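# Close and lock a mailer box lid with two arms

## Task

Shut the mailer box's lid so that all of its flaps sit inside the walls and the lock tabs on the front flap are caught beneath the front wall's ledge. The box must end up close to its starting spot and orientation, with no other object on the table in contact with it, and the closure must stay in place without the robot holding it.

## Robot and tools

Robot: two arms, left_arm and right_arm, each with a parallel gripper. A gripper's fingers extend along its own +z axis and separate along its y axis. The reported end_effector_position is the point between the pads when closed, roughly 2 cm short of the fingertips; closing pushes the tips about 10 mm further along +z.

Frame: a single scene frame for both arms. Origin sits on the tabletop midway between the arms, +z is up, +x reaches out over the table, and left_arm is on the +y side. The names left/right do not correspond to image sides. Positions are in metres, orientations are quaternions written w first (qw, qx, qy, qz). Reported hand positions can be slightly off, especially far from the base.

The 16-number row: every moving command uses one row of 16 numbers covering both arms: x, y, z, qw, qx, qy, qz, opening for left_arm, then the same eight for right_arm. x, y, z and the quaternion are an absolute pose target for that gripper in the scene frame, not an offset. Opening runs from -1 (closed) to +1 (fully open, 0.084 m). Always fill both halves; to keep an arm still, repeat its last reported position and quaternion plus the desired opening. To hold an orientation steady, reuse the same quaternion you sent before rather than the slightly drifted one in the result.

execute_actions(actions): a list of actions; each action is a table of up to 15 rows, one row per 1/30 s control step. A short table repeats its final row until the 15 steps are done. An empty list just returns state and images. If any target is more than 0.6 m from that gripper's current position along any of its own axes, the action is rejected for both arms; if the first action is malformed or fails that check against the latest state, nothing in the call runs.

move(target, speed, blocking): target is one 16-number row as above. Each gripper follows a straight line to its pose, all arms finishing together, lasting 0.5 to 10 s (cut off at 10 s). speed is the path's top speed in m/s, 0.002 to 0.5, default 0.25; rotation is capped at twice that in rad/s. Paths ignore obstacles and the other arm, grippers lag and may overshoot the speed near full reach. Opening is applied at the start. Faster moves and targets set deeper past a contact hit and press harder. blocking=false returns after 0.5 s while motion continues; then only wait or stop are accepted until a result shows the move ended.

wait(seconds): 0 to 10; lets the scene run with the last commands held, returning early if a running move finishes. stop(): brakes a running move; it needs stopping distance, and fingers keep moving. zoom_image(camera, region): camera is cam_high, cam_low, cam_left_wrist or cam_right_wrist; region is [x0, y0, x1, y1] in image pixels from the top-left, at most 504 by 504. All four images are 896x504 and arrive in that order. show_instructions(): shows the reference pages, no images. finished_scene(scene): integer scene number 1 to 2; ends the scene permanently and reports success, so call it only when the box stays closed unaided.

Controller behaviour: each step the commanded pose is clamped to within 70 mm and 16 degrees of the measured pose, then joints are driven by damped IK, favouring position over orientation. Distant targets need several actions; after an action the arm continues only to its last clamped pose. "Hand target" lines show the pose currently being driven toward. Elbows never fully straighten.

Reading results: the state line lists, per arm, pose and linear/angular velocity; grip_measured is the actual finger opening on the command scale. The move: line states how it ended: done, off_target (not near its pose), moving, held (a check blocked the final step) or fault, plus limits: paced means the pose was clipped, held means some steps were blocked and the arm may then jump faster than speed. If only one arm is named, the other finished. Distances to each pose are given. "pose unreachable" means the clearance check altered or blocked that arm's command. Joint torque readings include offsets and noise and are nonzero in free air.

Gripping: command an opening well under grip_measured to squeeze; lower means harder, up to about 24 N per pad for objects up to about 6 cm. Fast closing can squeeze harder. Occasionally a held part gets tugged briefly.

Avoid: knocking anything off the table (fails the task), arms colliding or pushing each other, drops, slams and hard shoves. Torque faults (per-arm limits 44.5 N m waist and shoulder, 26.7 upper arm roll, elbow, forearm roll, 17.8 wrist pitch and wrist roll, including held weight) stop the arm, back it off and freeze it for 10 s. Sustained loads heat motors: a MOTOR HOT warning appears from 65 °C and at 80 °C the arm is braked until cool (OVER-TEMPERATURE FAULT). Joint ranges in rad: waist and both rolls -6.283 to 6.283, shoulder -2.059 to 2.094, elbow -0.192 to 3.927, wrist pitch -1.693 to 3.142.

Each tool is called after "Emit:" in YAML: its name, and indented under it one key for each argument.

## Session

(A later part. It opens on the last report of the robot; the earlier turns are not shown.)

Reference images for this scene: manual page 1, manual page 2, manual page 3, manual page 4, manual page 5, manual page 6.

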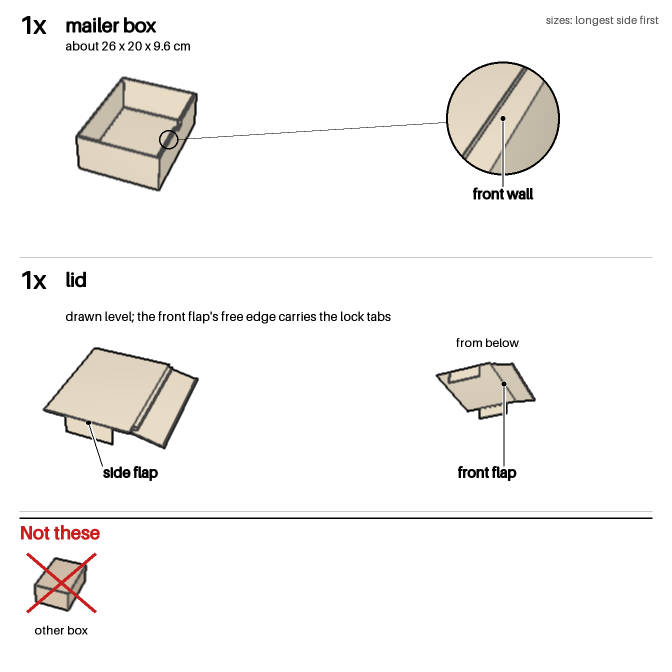

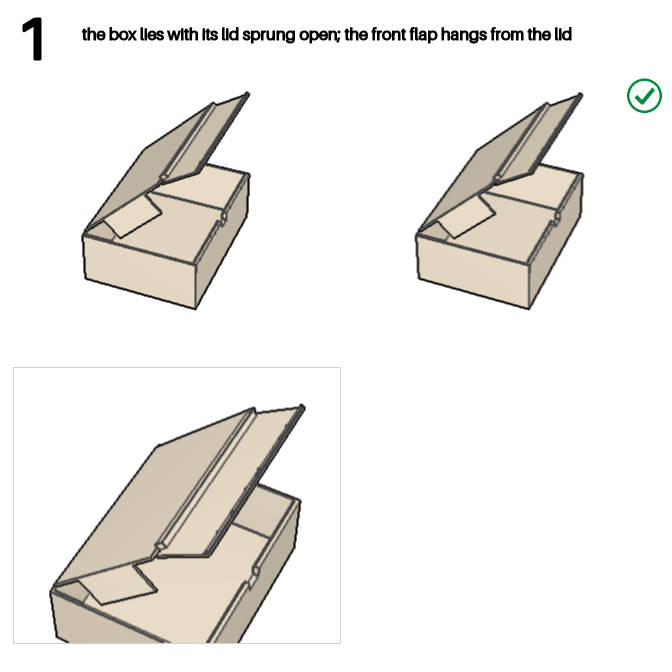

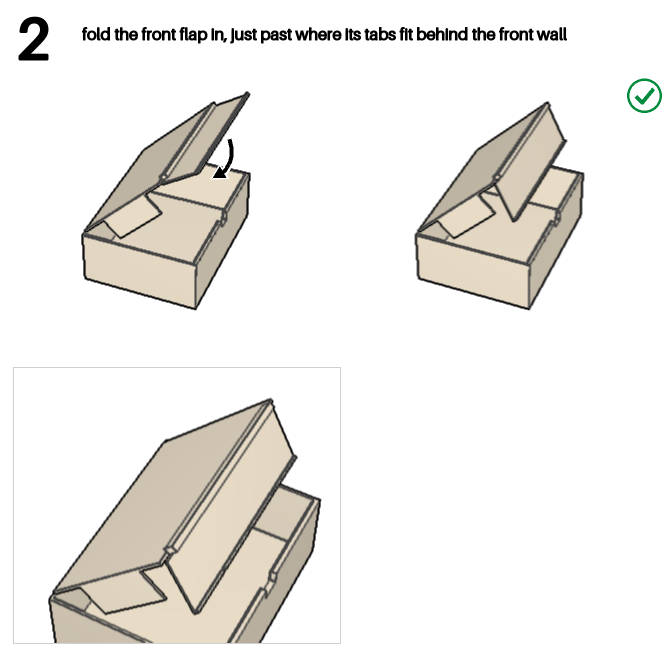

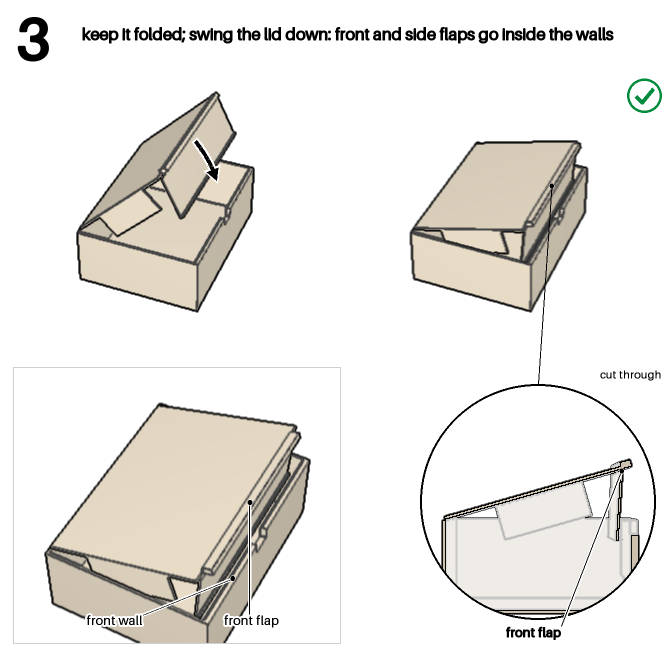

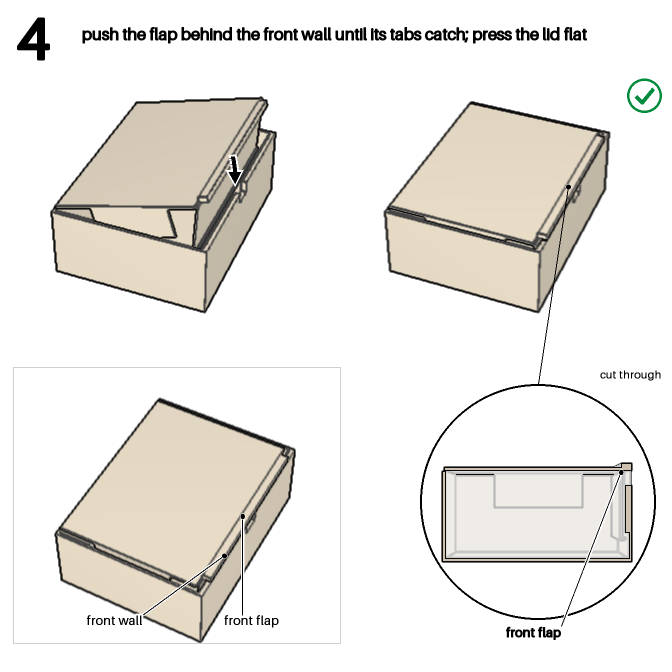

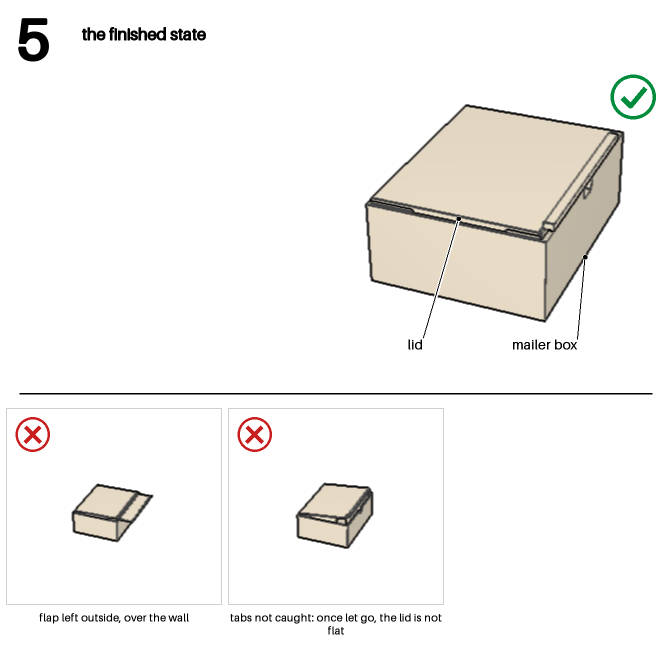

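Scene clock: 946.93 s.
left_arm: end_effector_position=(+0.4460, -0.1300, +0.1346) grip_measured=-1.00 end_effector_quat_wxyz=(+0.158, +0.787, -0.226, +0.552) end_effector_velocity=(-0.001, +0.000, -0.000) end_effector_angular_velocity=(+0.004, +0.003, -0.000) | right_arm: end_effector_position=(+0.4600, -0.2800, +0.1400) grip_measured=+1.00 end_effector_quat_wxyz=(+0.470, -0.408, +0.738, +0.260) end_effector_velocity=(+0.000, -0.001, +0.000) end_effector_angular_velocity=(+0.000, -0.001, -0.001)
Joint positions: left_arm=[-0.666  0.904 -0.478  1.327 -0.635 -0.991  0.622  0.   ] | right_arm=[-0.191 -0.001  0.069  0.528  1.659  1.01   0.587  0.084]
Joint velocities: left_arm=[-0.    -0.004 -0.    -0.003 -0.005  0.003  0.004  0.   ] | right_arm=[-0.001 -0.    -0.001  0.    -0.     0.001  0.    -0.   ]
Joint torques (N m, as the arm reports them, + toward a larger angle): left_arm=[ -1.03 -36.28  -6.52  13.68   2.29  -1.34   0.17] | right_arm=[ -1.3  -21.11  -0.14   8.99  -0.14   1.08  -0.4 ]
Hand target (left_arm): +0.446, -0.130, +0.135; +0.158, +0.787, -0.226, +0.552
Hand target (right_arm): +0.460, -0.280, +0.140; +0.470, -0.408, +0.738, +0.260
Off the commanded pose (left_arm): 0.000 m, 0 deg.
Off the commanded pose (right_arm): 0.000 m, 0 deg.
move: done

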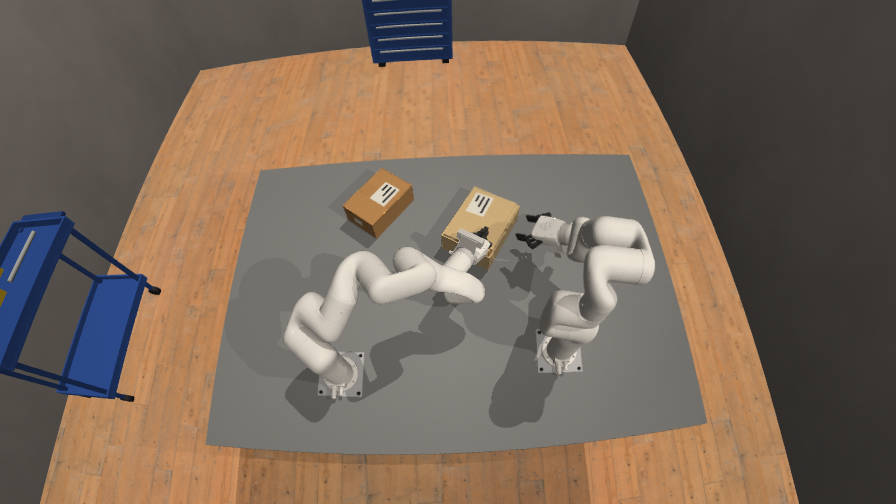

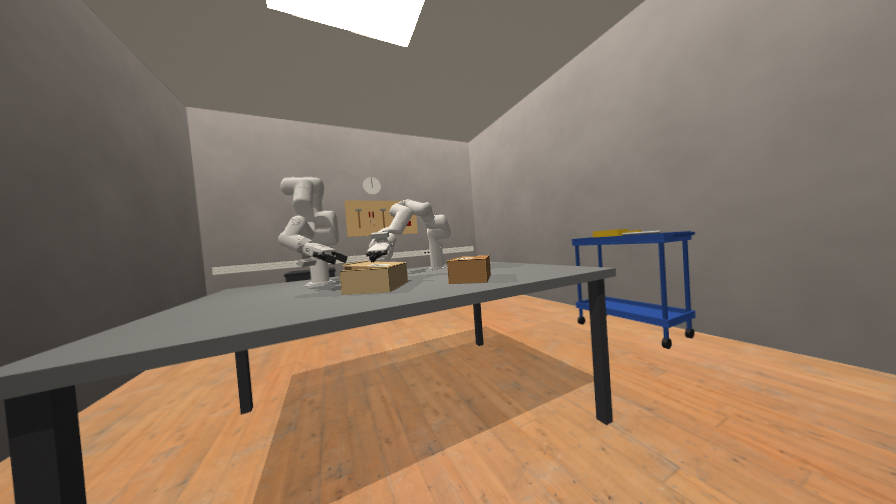

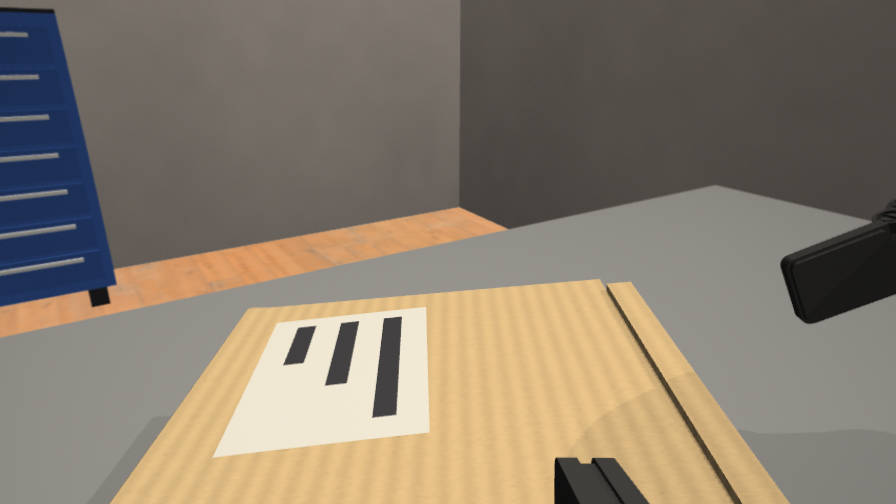

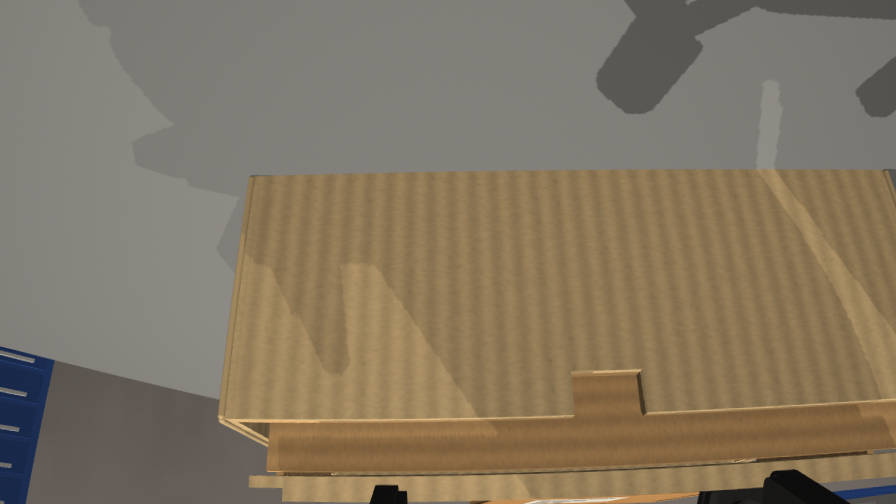

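Emit:
move:
  target: [0.446,-0.130,0.111,0.158,0.787,-0.226,0.552,-1,0.460,-0.280,0.140,-0.470,0.408,-0.737,-0.260,1]
  speed: 0.03

Emit:
move:
  target: [0.446,-0.130,0.135,0.158,0.787,-0.226,0.552,-1,0.460,-0.280,0.140,-0.470,0.408,-0.737,-0.260,1]
  speed: 0.03

Scene clock: 957.03 s.
left_arm: end_effector_position=(+0.4472, -0.1311, +0.1178) grip_measured=-1.00 end_effector_quat_wxyz=(+0.160, +0.784, -0.224, +0.557) end_effector_velocity=(-0.000, -0.001, -0.005) end_effector_angular_velocity=(-0.002, -0.001, -0.001) | right_arm: end_effector_position=(+0.4600, -0.2800, +0.1400) grip_measured=+1.00 end_effector_quat_wxyz=(+0.470, -0.408, +0.738, +0.260) end_effector_velocity=(+0.000, -0.000, -0.000) end_effector_angular_velocity=(-0.001, -0.001, -0.000)
Joint positions: left_arm=[-0.671  0.959 -0.469  1.352 -0.595 -1.022  0.597  0.   ] | right_arm=[-0.191 -0.001  0.069  0.528  1.659  1.01   0.587  0.084]
Joint velocities: left_arm=[-0.001  0.017 -0.     0.008  0.011 -0.008 -0.005  0.   ] | right_arm=[ 0.001 -0.    -0.001  0.     0.    -0.001 -0.001 -0.   ]
Joint torques (N m, as the arm reports them, + toward a larger angle): left_arm=[ -0.82 -19.94  -4.16   4.51  -0.17   3.94   0.14] | right_arm=[ -1.18 -20.96  -0.29   9.07  -0.23   1.05  -0.53]
Hand target (left_arm): +0.446, -0.130, +0.111; +0.158, +0.787, -0.226, +0.552
Hand target (right_arm): +0.460, -0.280, +0.140; +0.470, -0.408, +0.738, +0.260
Off the commanded pose (left_arm): 0.007 m, 1 deg.
Off the commanded pose (right_arm): 0.000 m, 0 deg.
move: off_target (left_arm)

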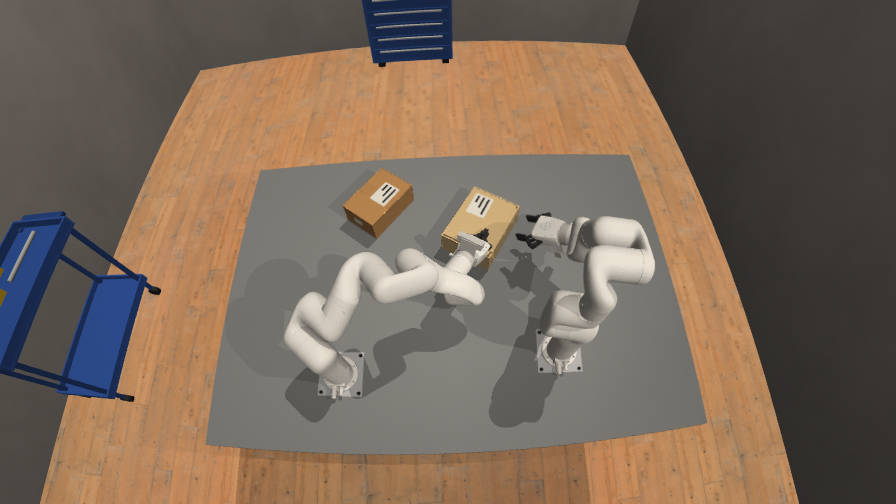

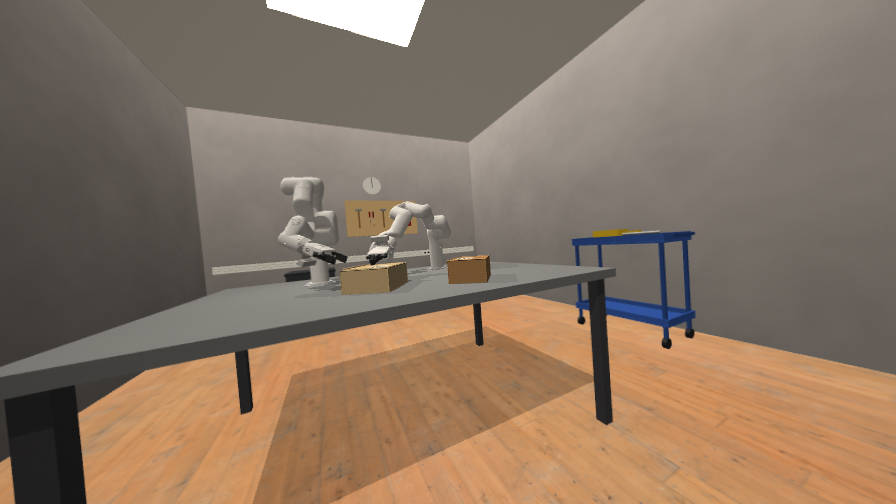

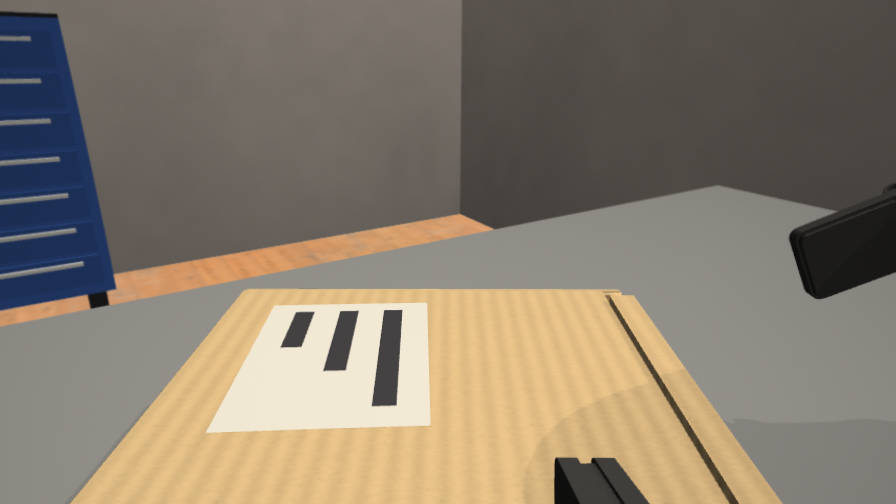

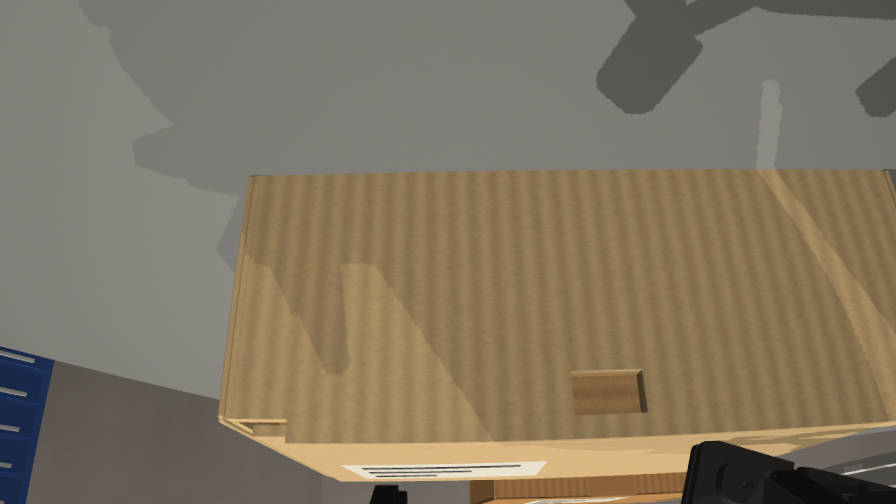

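Scene clock: 958.00 s.
left_arm: end_effector_position=(+0.4459, -0.1299, +0.1343) grip_measured=-1.00 end_effector_quat_wxyz=(+0.158, +0.787, -0.226, +0.552) end_effector_velocity=(+0.001, +0.000, +0.004) end_effector_angular_velocity=(-0.003, -0.004, +0.002) | right_arm: end_effector_position=(+0.4600, -0.2800, +0.1400) grip_measured=+1.00 end_effector_quat_wxyz=(+0.470, -0.408, +0.738, +0.260) end_effector_velocity=(+0.001, -0.001, +0.000) end_effector_angular_velocity=(+0.000, -0.001, -0.001)
Joint positions: left_arm=[-0.666  0.904 -0.478  1.327 -0.635 -0.991  0.623  0.   ] | right_arm=[-0.191 -0.001  0.069  0.528  1.659  1.01   0.587  0.084]
Joint velocities: left_arm=[ 0.001 -0.007 -0.001 -0.    -0.003  0.     0.002  0.   ] | right_arm=[-0.    -0.    -0.001  0.001  0.     0.    -0.    -0.   ]
Joint torques (N m, as the arm reports them, + toward a larger angle): left_arm=[ -1.18 -36.54  -6.44  13.86   2.07  -1.3    0.1 ] | right_arm=[ -1.62 -20.73  -0.12   9.11  -0.31   1.05  -0.43]
Hand target (left_arm): +0.446, -0.130, +0.135; +0.158, +0.787, -0.226, +0.552
Hand target (right_arm): +0.460, -0.280, +0.140; +0.470, -0.408, +0.738, +0.260
Off the commanded pose (left_arm): 0.001 m, 0 deg.
Off the commanded pose (right_arm): 0.000 m, 0 deg.
move: done

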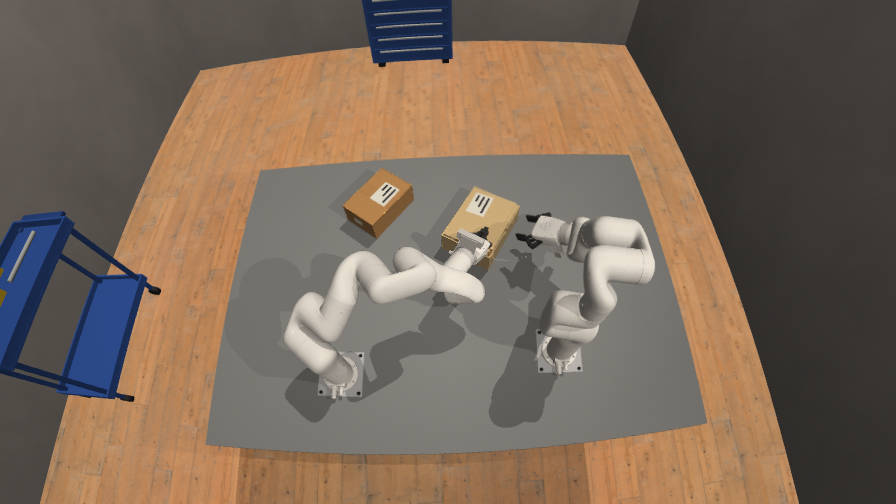

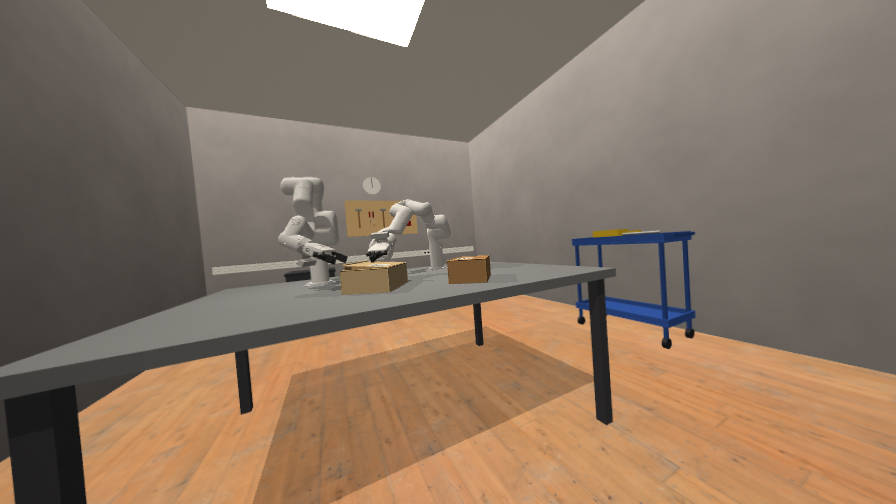

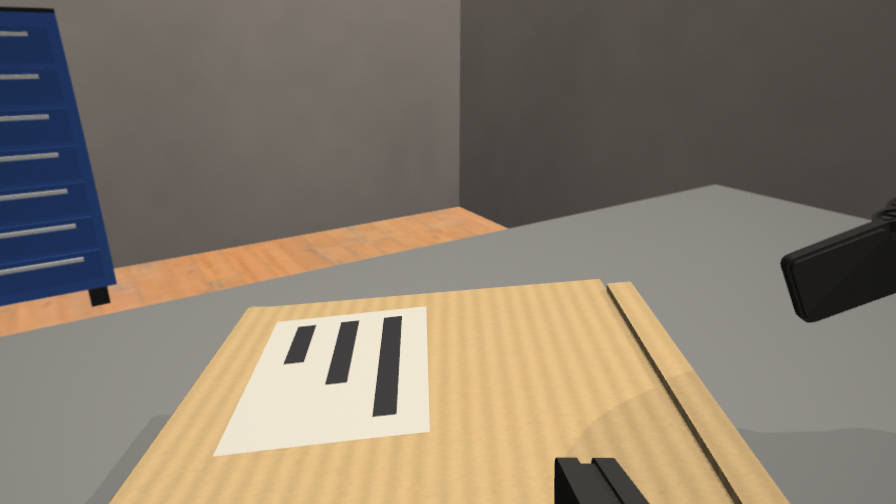

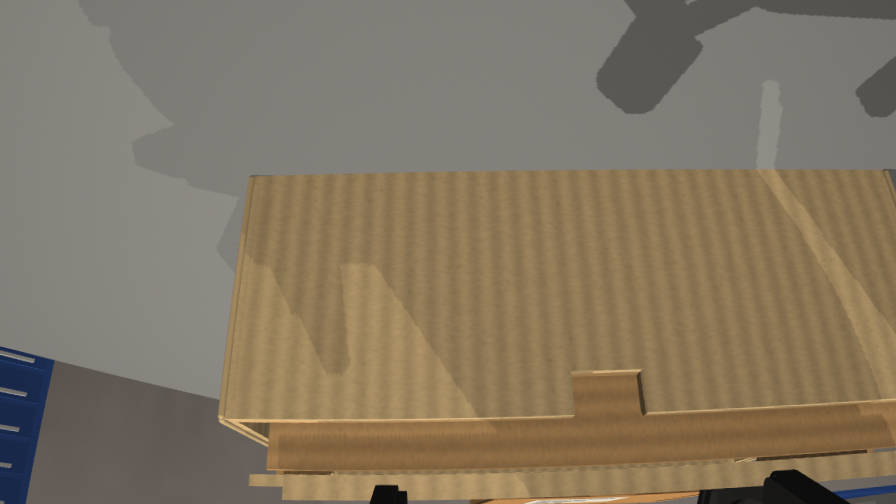

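Emit:
move:
  target: [0.452,-0.121,0.184,0.158,0.787,-0.226,0.552,-1,0.497,-0.335,0.15,-0.470,0.408,-0.737,-0.260,1]
  speed: 0.1

Emit:
move:
  target: [0.468,-0.095,0.238,0.158,0.787,-0.226,0.552,-1,0.520,-0.305,0.138,-0.470,0.408,-0.737,-0.260,1]
  speed: 0.1

Emit:
move:
  target: [0.468,-0.095,0.238,0.158,0.787,-0.226,0.552,-1,0.572,-0.220,0.140,-0.470,0.408,-0.737,-0.260,1]
  speed: 0.12

Emit:
move:
  target: [0.468,-0.095,0.238,0.158,0.787,-0.226,0.552,-1,0.563,-0.234,0.200,-0.470,0.408,-0.737,-0.260,1]
  speed: 0.05

Scene clock: 991.40 s.
left_arm: end_effector_position=(+0.4520, -0.1211, +0.1834) grip_measured=-1.00 end_effector_quat_wxyz=(+0.158, +0.787, -0.226, +0.552) end_effector_velocity=(+0.002, +0.001, +0.003) end_effector_angular_velocity=(-0.000, +0.000, +0.002) | right_arm: end_effector_position=(+0.4967, -0.3345, +0.1500) grip_measured=+1.00 end_effector_quat_wxyz=(+0.471, -0.408, +0.738, +0.260) end_effector_velocity=(+0.002, -0.003, +0.001) end_effector_angular_velocity=(+0.001, +0.000, -0.003)
Joint positions: left_arm=[-0.633  0.768 -0.497  1.274 -0.701 -0.92   0.668  0.   ] | right_arm=[-0.261  0.104 -0.     0.691  1.507  1.083  0.655  0.084]
Joint velocities: left_arm=[ 0.003 -0.006 -0.    -0.001 -0.004  0.005  0.003  0.   ] | right_arm=[-0.003  0.006 -0.005  0.009 -0.005  0.004  0.004  0.   ]
Joint torques (N m, as the arm reports them, + toward a larger angle): left_arm=[ -1.26 -35.12  -6.1   15.04   2.3   -1.26   0.21] | right_arm=[ -1.02 -24.87  -0.21   9.44  -0.23   1.03  -0.45]
Hand target (left_arm): +0.452, -0.121, +0.184; +0.158, +0.787, -0.226, +0.552
Hand target (right_arm): +0.497, -0.335, +0.150; +0.471, -0.408, +0.738, +0.260
Off the commanded pose (left_arm): 0.001 m, 0 deg.
Off the commanded pose (right_arm): 0.001 m, 0 deg.
move: done

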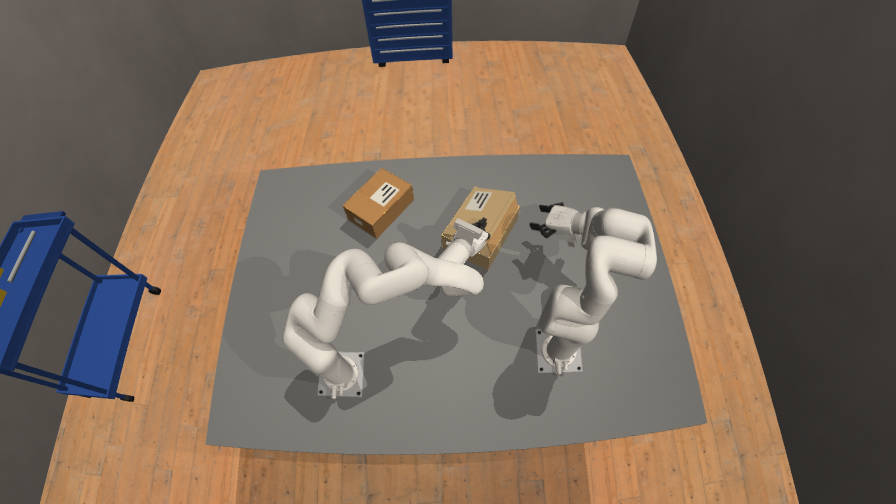

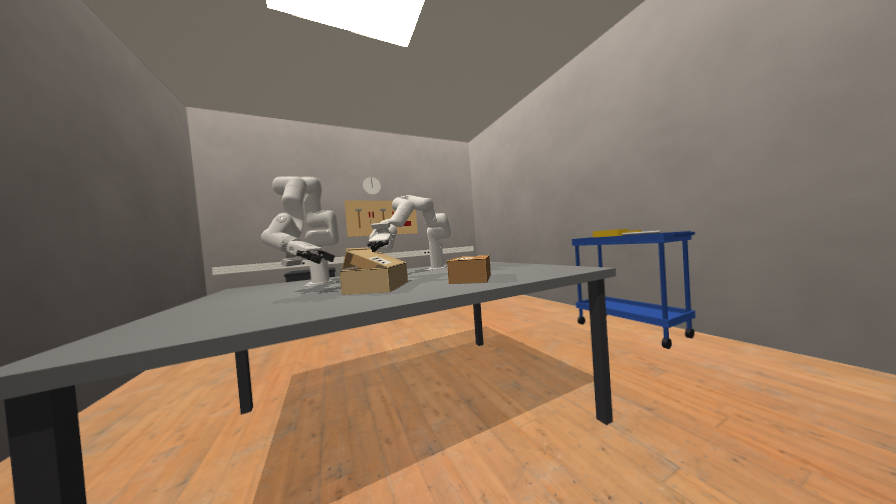

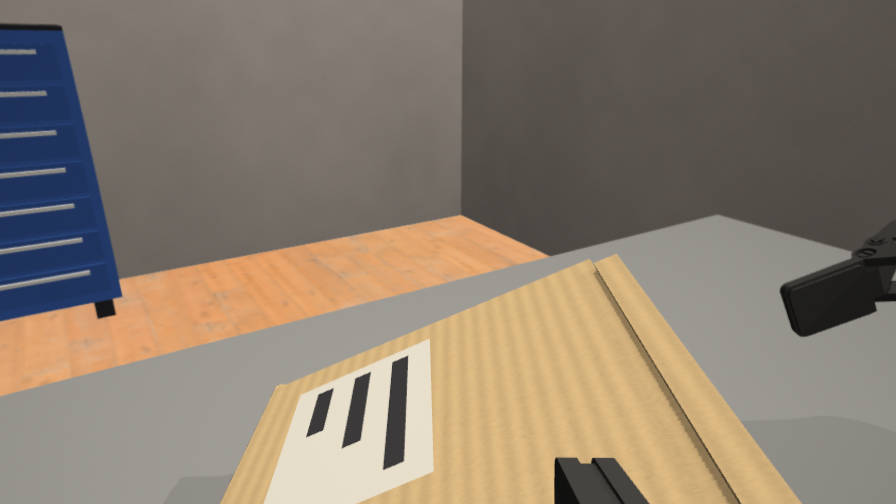

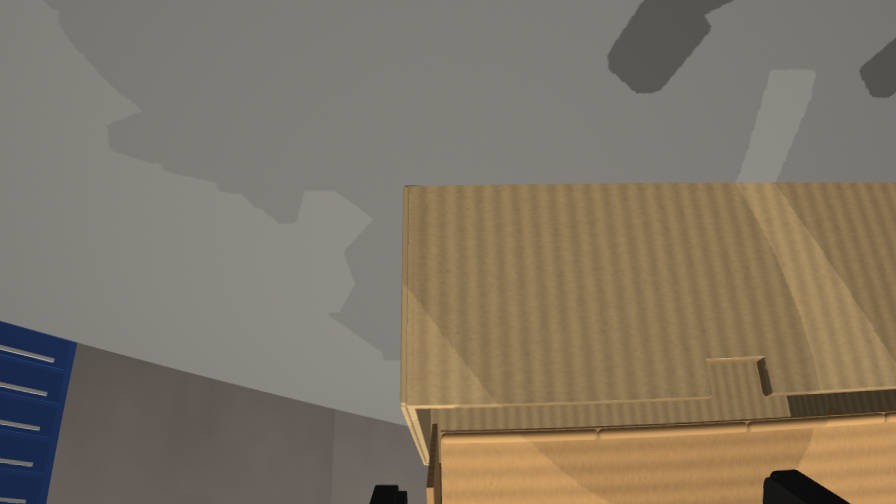

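Scene clock: 992.43 s.
left_arm: end_effector_position=(+0.4679, -0.0954, +0.2372) grip_measured=-1.00 end_effector_quat_wxyz=(+0.158, +0.787, -0.226, +0.552) end_effector_velocity=(+0.000, +0.001, +0.003) end_effector_angular_velocity=(+0.001, +0.001, -0.001) | right_arm: end_effector_position=(+0.5199, -0.3055, +0.1381) grip_measured=+1.00 end_effector_quat_wxyz=(+0.470, -0.408, +0.738, +0.260) end_effector_velocity=(+0.001, +0.002, -0.001) end_effector_angular_velocity=(-0.000, +0.000, +0.003)
Joint positions: left_arm=[-0.56   0.603 -0.511  1.202 -0.742 -0.814  0.696  0.   ] | right_arm=[-0.208  0.175  0.049  0.744  1.596  1.02   0.636  0.084]
Joint velocities: left_arm=[ 0.003 -0.011 -0.    -0.003 -0.004  0.009  0.003  0.   ] | right_arm=[ 0.004  0.006  0.003  0.005  0.003 -0.003 -0.001  0.   ]
Joint torques (N m, as the arm reports them, + toward a larger angle): left_arm=[ -1.08 -33.    -5.03  16.34   2.43  -1.32   0.14] | right_arm=[ -1.05 -26.82   0.15   9.35  -0.32   1.07  -0.51]
Hand target (left_arm): +0.468, -0.095, +0.238; +0.158, +0.787, -0.226, +0.552
Hand target (right_arm): +0.520, -0.305, +0.138; +0.470, -0.408, +0.738, +0.260
Off the commanded pose (left_arm): 0.001 m, 0 deg.
Off the commanded pose (right_arm): 0.001 m, 0 deg.
move: done

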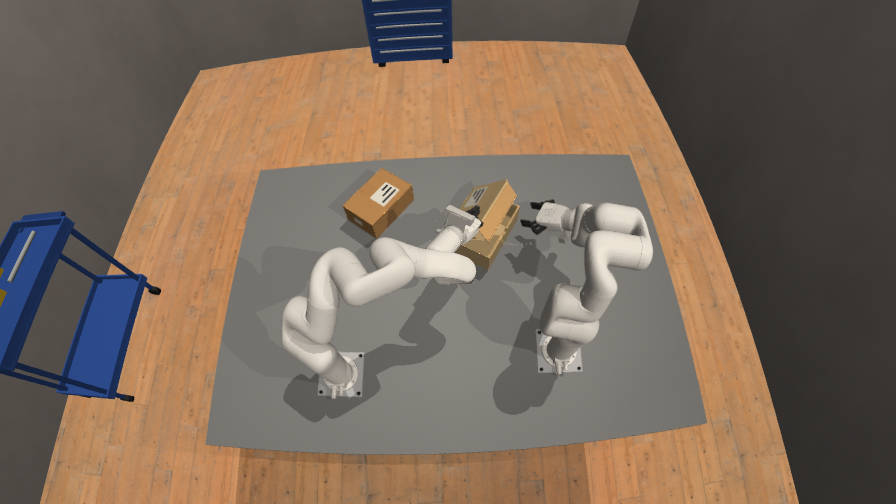

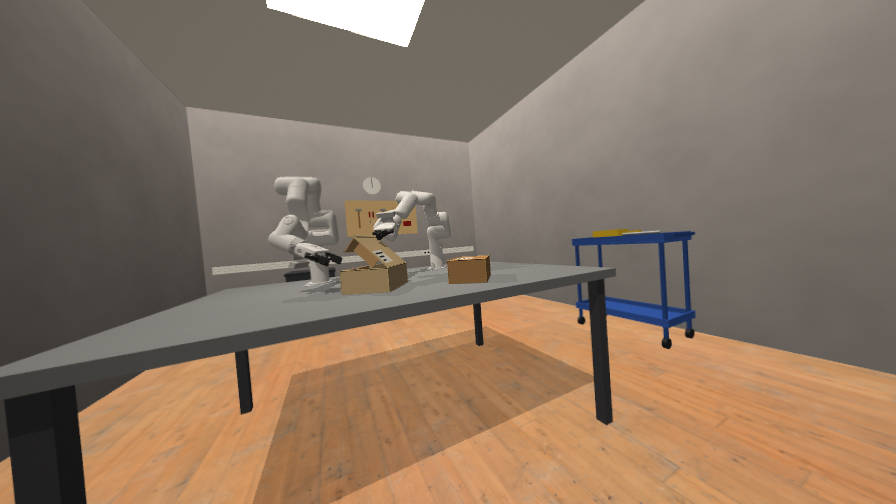

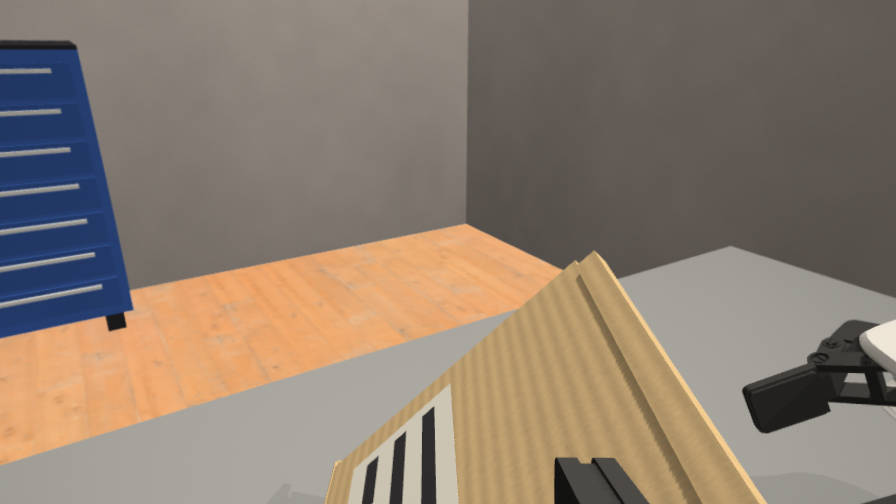

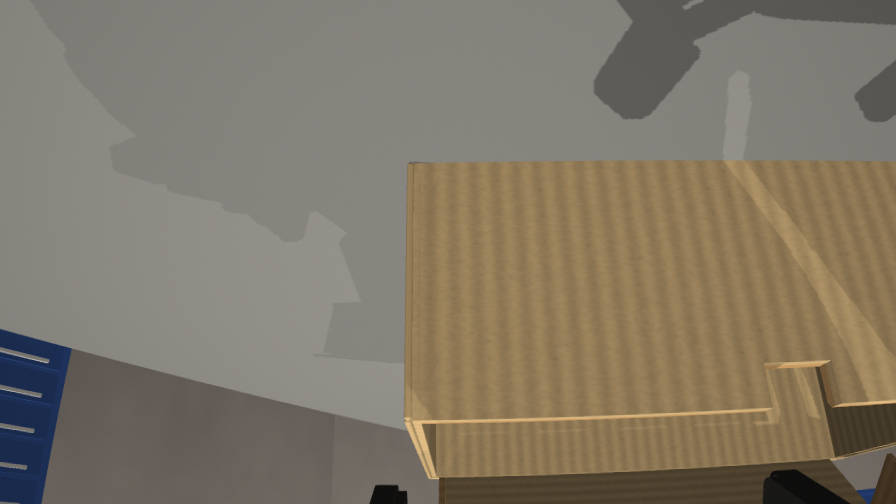

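Scene clock: 993.80 s.
left_arm: end_effector_position=(+0.4680, -0.0950, +0.2380) grip_measured=-1.00 end_effector_quat_wxyz=(+0.158, +0.787, -0.226, +0.552) end_effector_velocity=(+0.000, +0.000, +0.000) end_effector_angular_velocity=(-0.000, +0.001, +0.000) | right_arm: end_effector_position=(+0.5720, -0.2208, +0.1399) grip_measured=+1.00 end_effector_quat_wxyz=(+0.470, -0.408, +0.738, +0.260) end_effector_velocity=(+0.001, +0.004, +0.001) end_effector_angular_velocity=(+0.002, -0.001, +0.003)
Joint positions: left_arm=[-0.559  0.601 -0.511  1.2   -0.742 -0.813  0.697  0.   ] | right_arm=[-0.071  0.285  0.161  0.902  1.759  0.848  0.669  0.084]
Joint velocities: left_arm=[ 0.    -0.001  0.    -0.    -0.001  0.002 -0.     0.   ] | right_arm=[ 0.003  0.004  0.005  0.006  0.003 -0.003  0.    -0.   ]
Joint torques (N m, as the arm reports them, + toward a larger angle): left_arm=[ -0.83 -33.15  -5.    16.26   2.34  -1.31   0.13] | right_arm=[ -1.48 -31.14   0.66   9.72  -0.37   0.98  -0.44]
Hand target (left_arm): +0.468, -0.095, +0.238; +0.158, +0.787, -0.226, +0.552
Hand target (right_arm): +0.572, -0.220, +0.140; +0.470, -0.409, +0.738, +0.260
Off the commanded pose (left_arm): 0.000 m, 0 deg.
Off the commanded pose (right_arm): 0.001 m, 0 deg.
move: done

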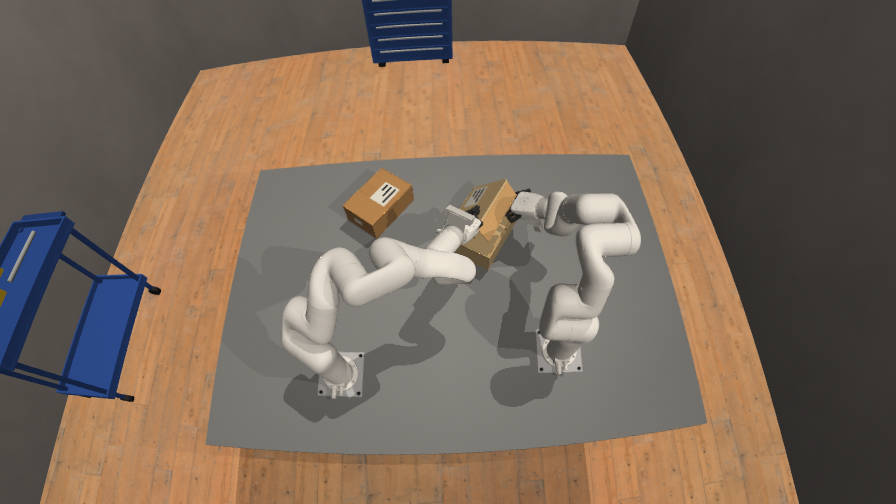

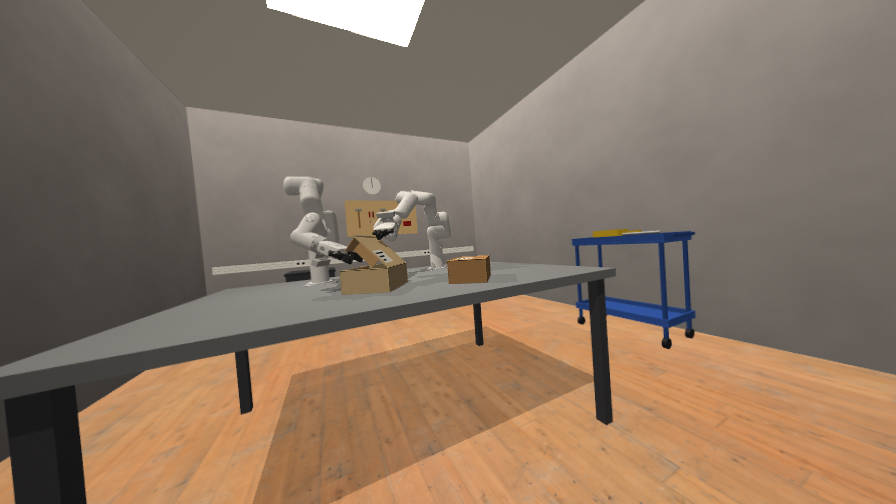

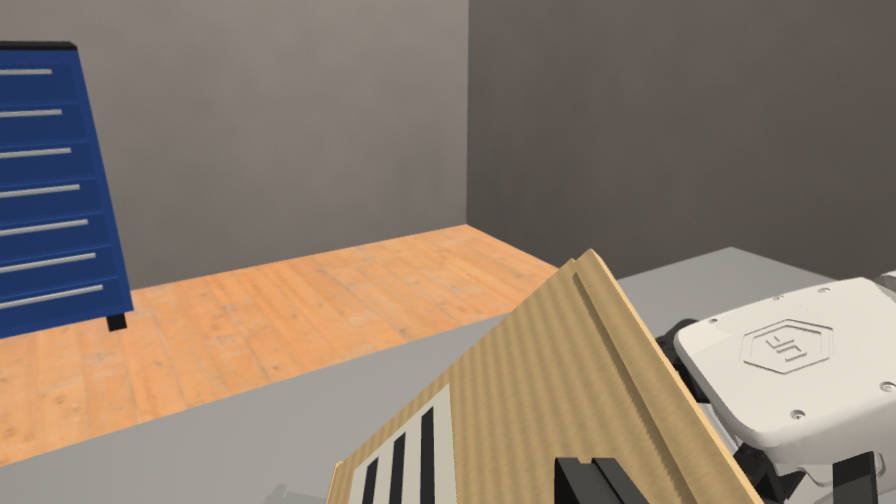

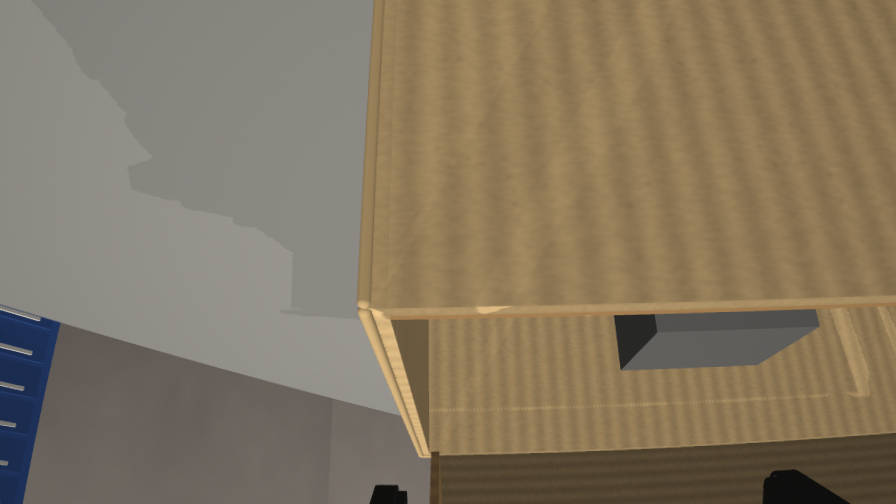

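Scene clock: 995.43 s.
left_arm: end_effector_position=(+0.4680, -0.0950, +0.2380) grip_measured=-1.00 end_effector_quat_wxyz=(+0.158, +0.787, -0.226, +0.552) end_effector_velocity=(-0.000, -0.000, -0.000) end_effector_angular_velocity=(+0.000, +0.001, +0.000) | right_arm: end_effector_position=(+0.5630, -0.2338, +0.1996) grip_measured=+1.00 end_effector_quat_wxyz=(+0.470, -0.408, +0.738, +0.260) end_effector_velocity=(-0.000, -0.002, +0.002) end_effector_angular_velocity=(-0.001, +0.001, -0.002)
Joint positions: left_arm=[-0.559  0.601 -0.511  1.2   -0.742 -0.813  0.697  0.   ] | right_arm=[-0.091  0.119  0.147  0.86   1.645  0.873  0.836  0.084]
Joint velocities: left_arm=[-0.     0.     0.     0.    -0.001  0.     0.     0.   ] | right_arm=[-0.002 -0.005 -0.001 -0.001 -0.005  0.     0.007  0.   ]
Joint torques (N m, as the arm reports them, + toward a larger angle): left_arm=[ -0.88 -32.37  -4.65  16.06   2.2   -1.24   0.17] | right_arm=[ -1.28 -27.82   0.26  10.67  -0.31   0.88  -0.33]
Hand target (left_arm): +0.468, -0.095, +0.238; +0.158, +0.787, -0.226, +0.552
Hand target (right_arm): +0.563, -0.234, +0.200; +0.471, -0.408, +0.738, +0.260
Off the commanded pose (left_arm): 0.000 m, 0 deg.
Off the commanded pose (right_arm): 0.000 m, 0 deg.
move: done

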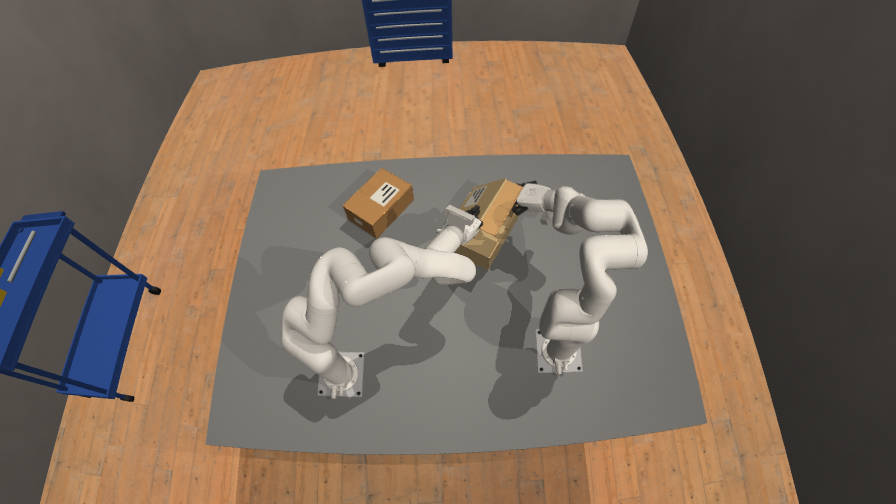

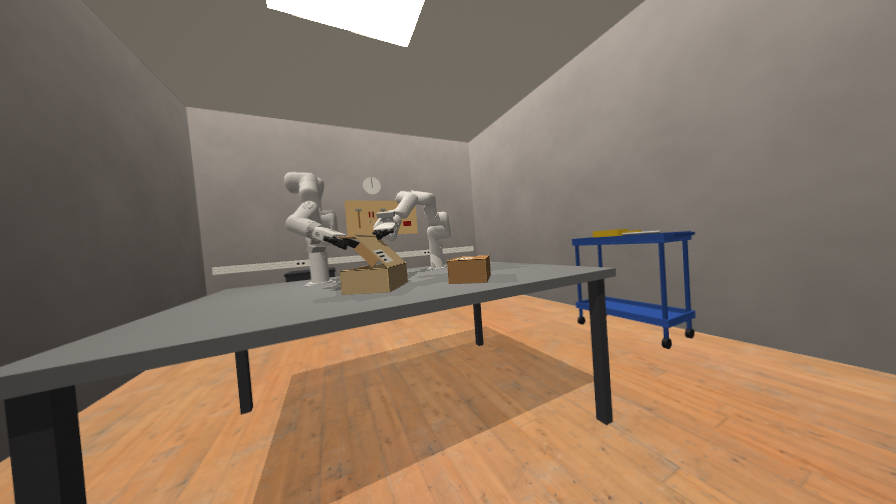

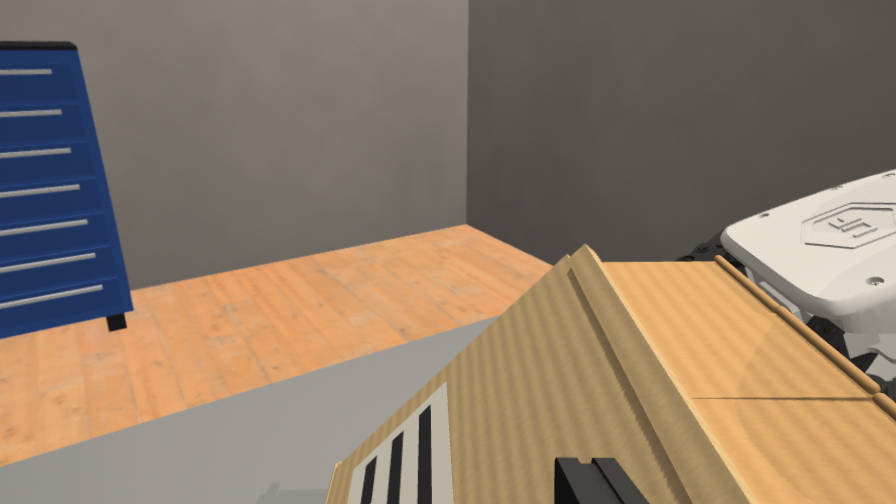

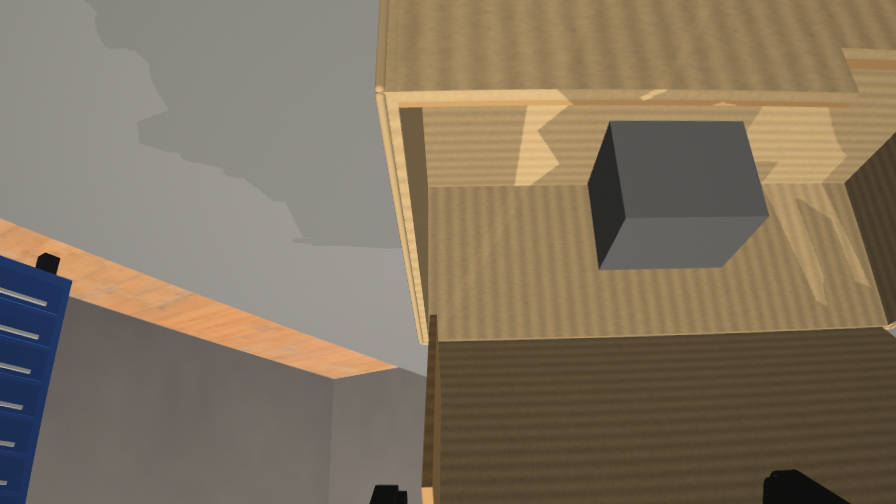

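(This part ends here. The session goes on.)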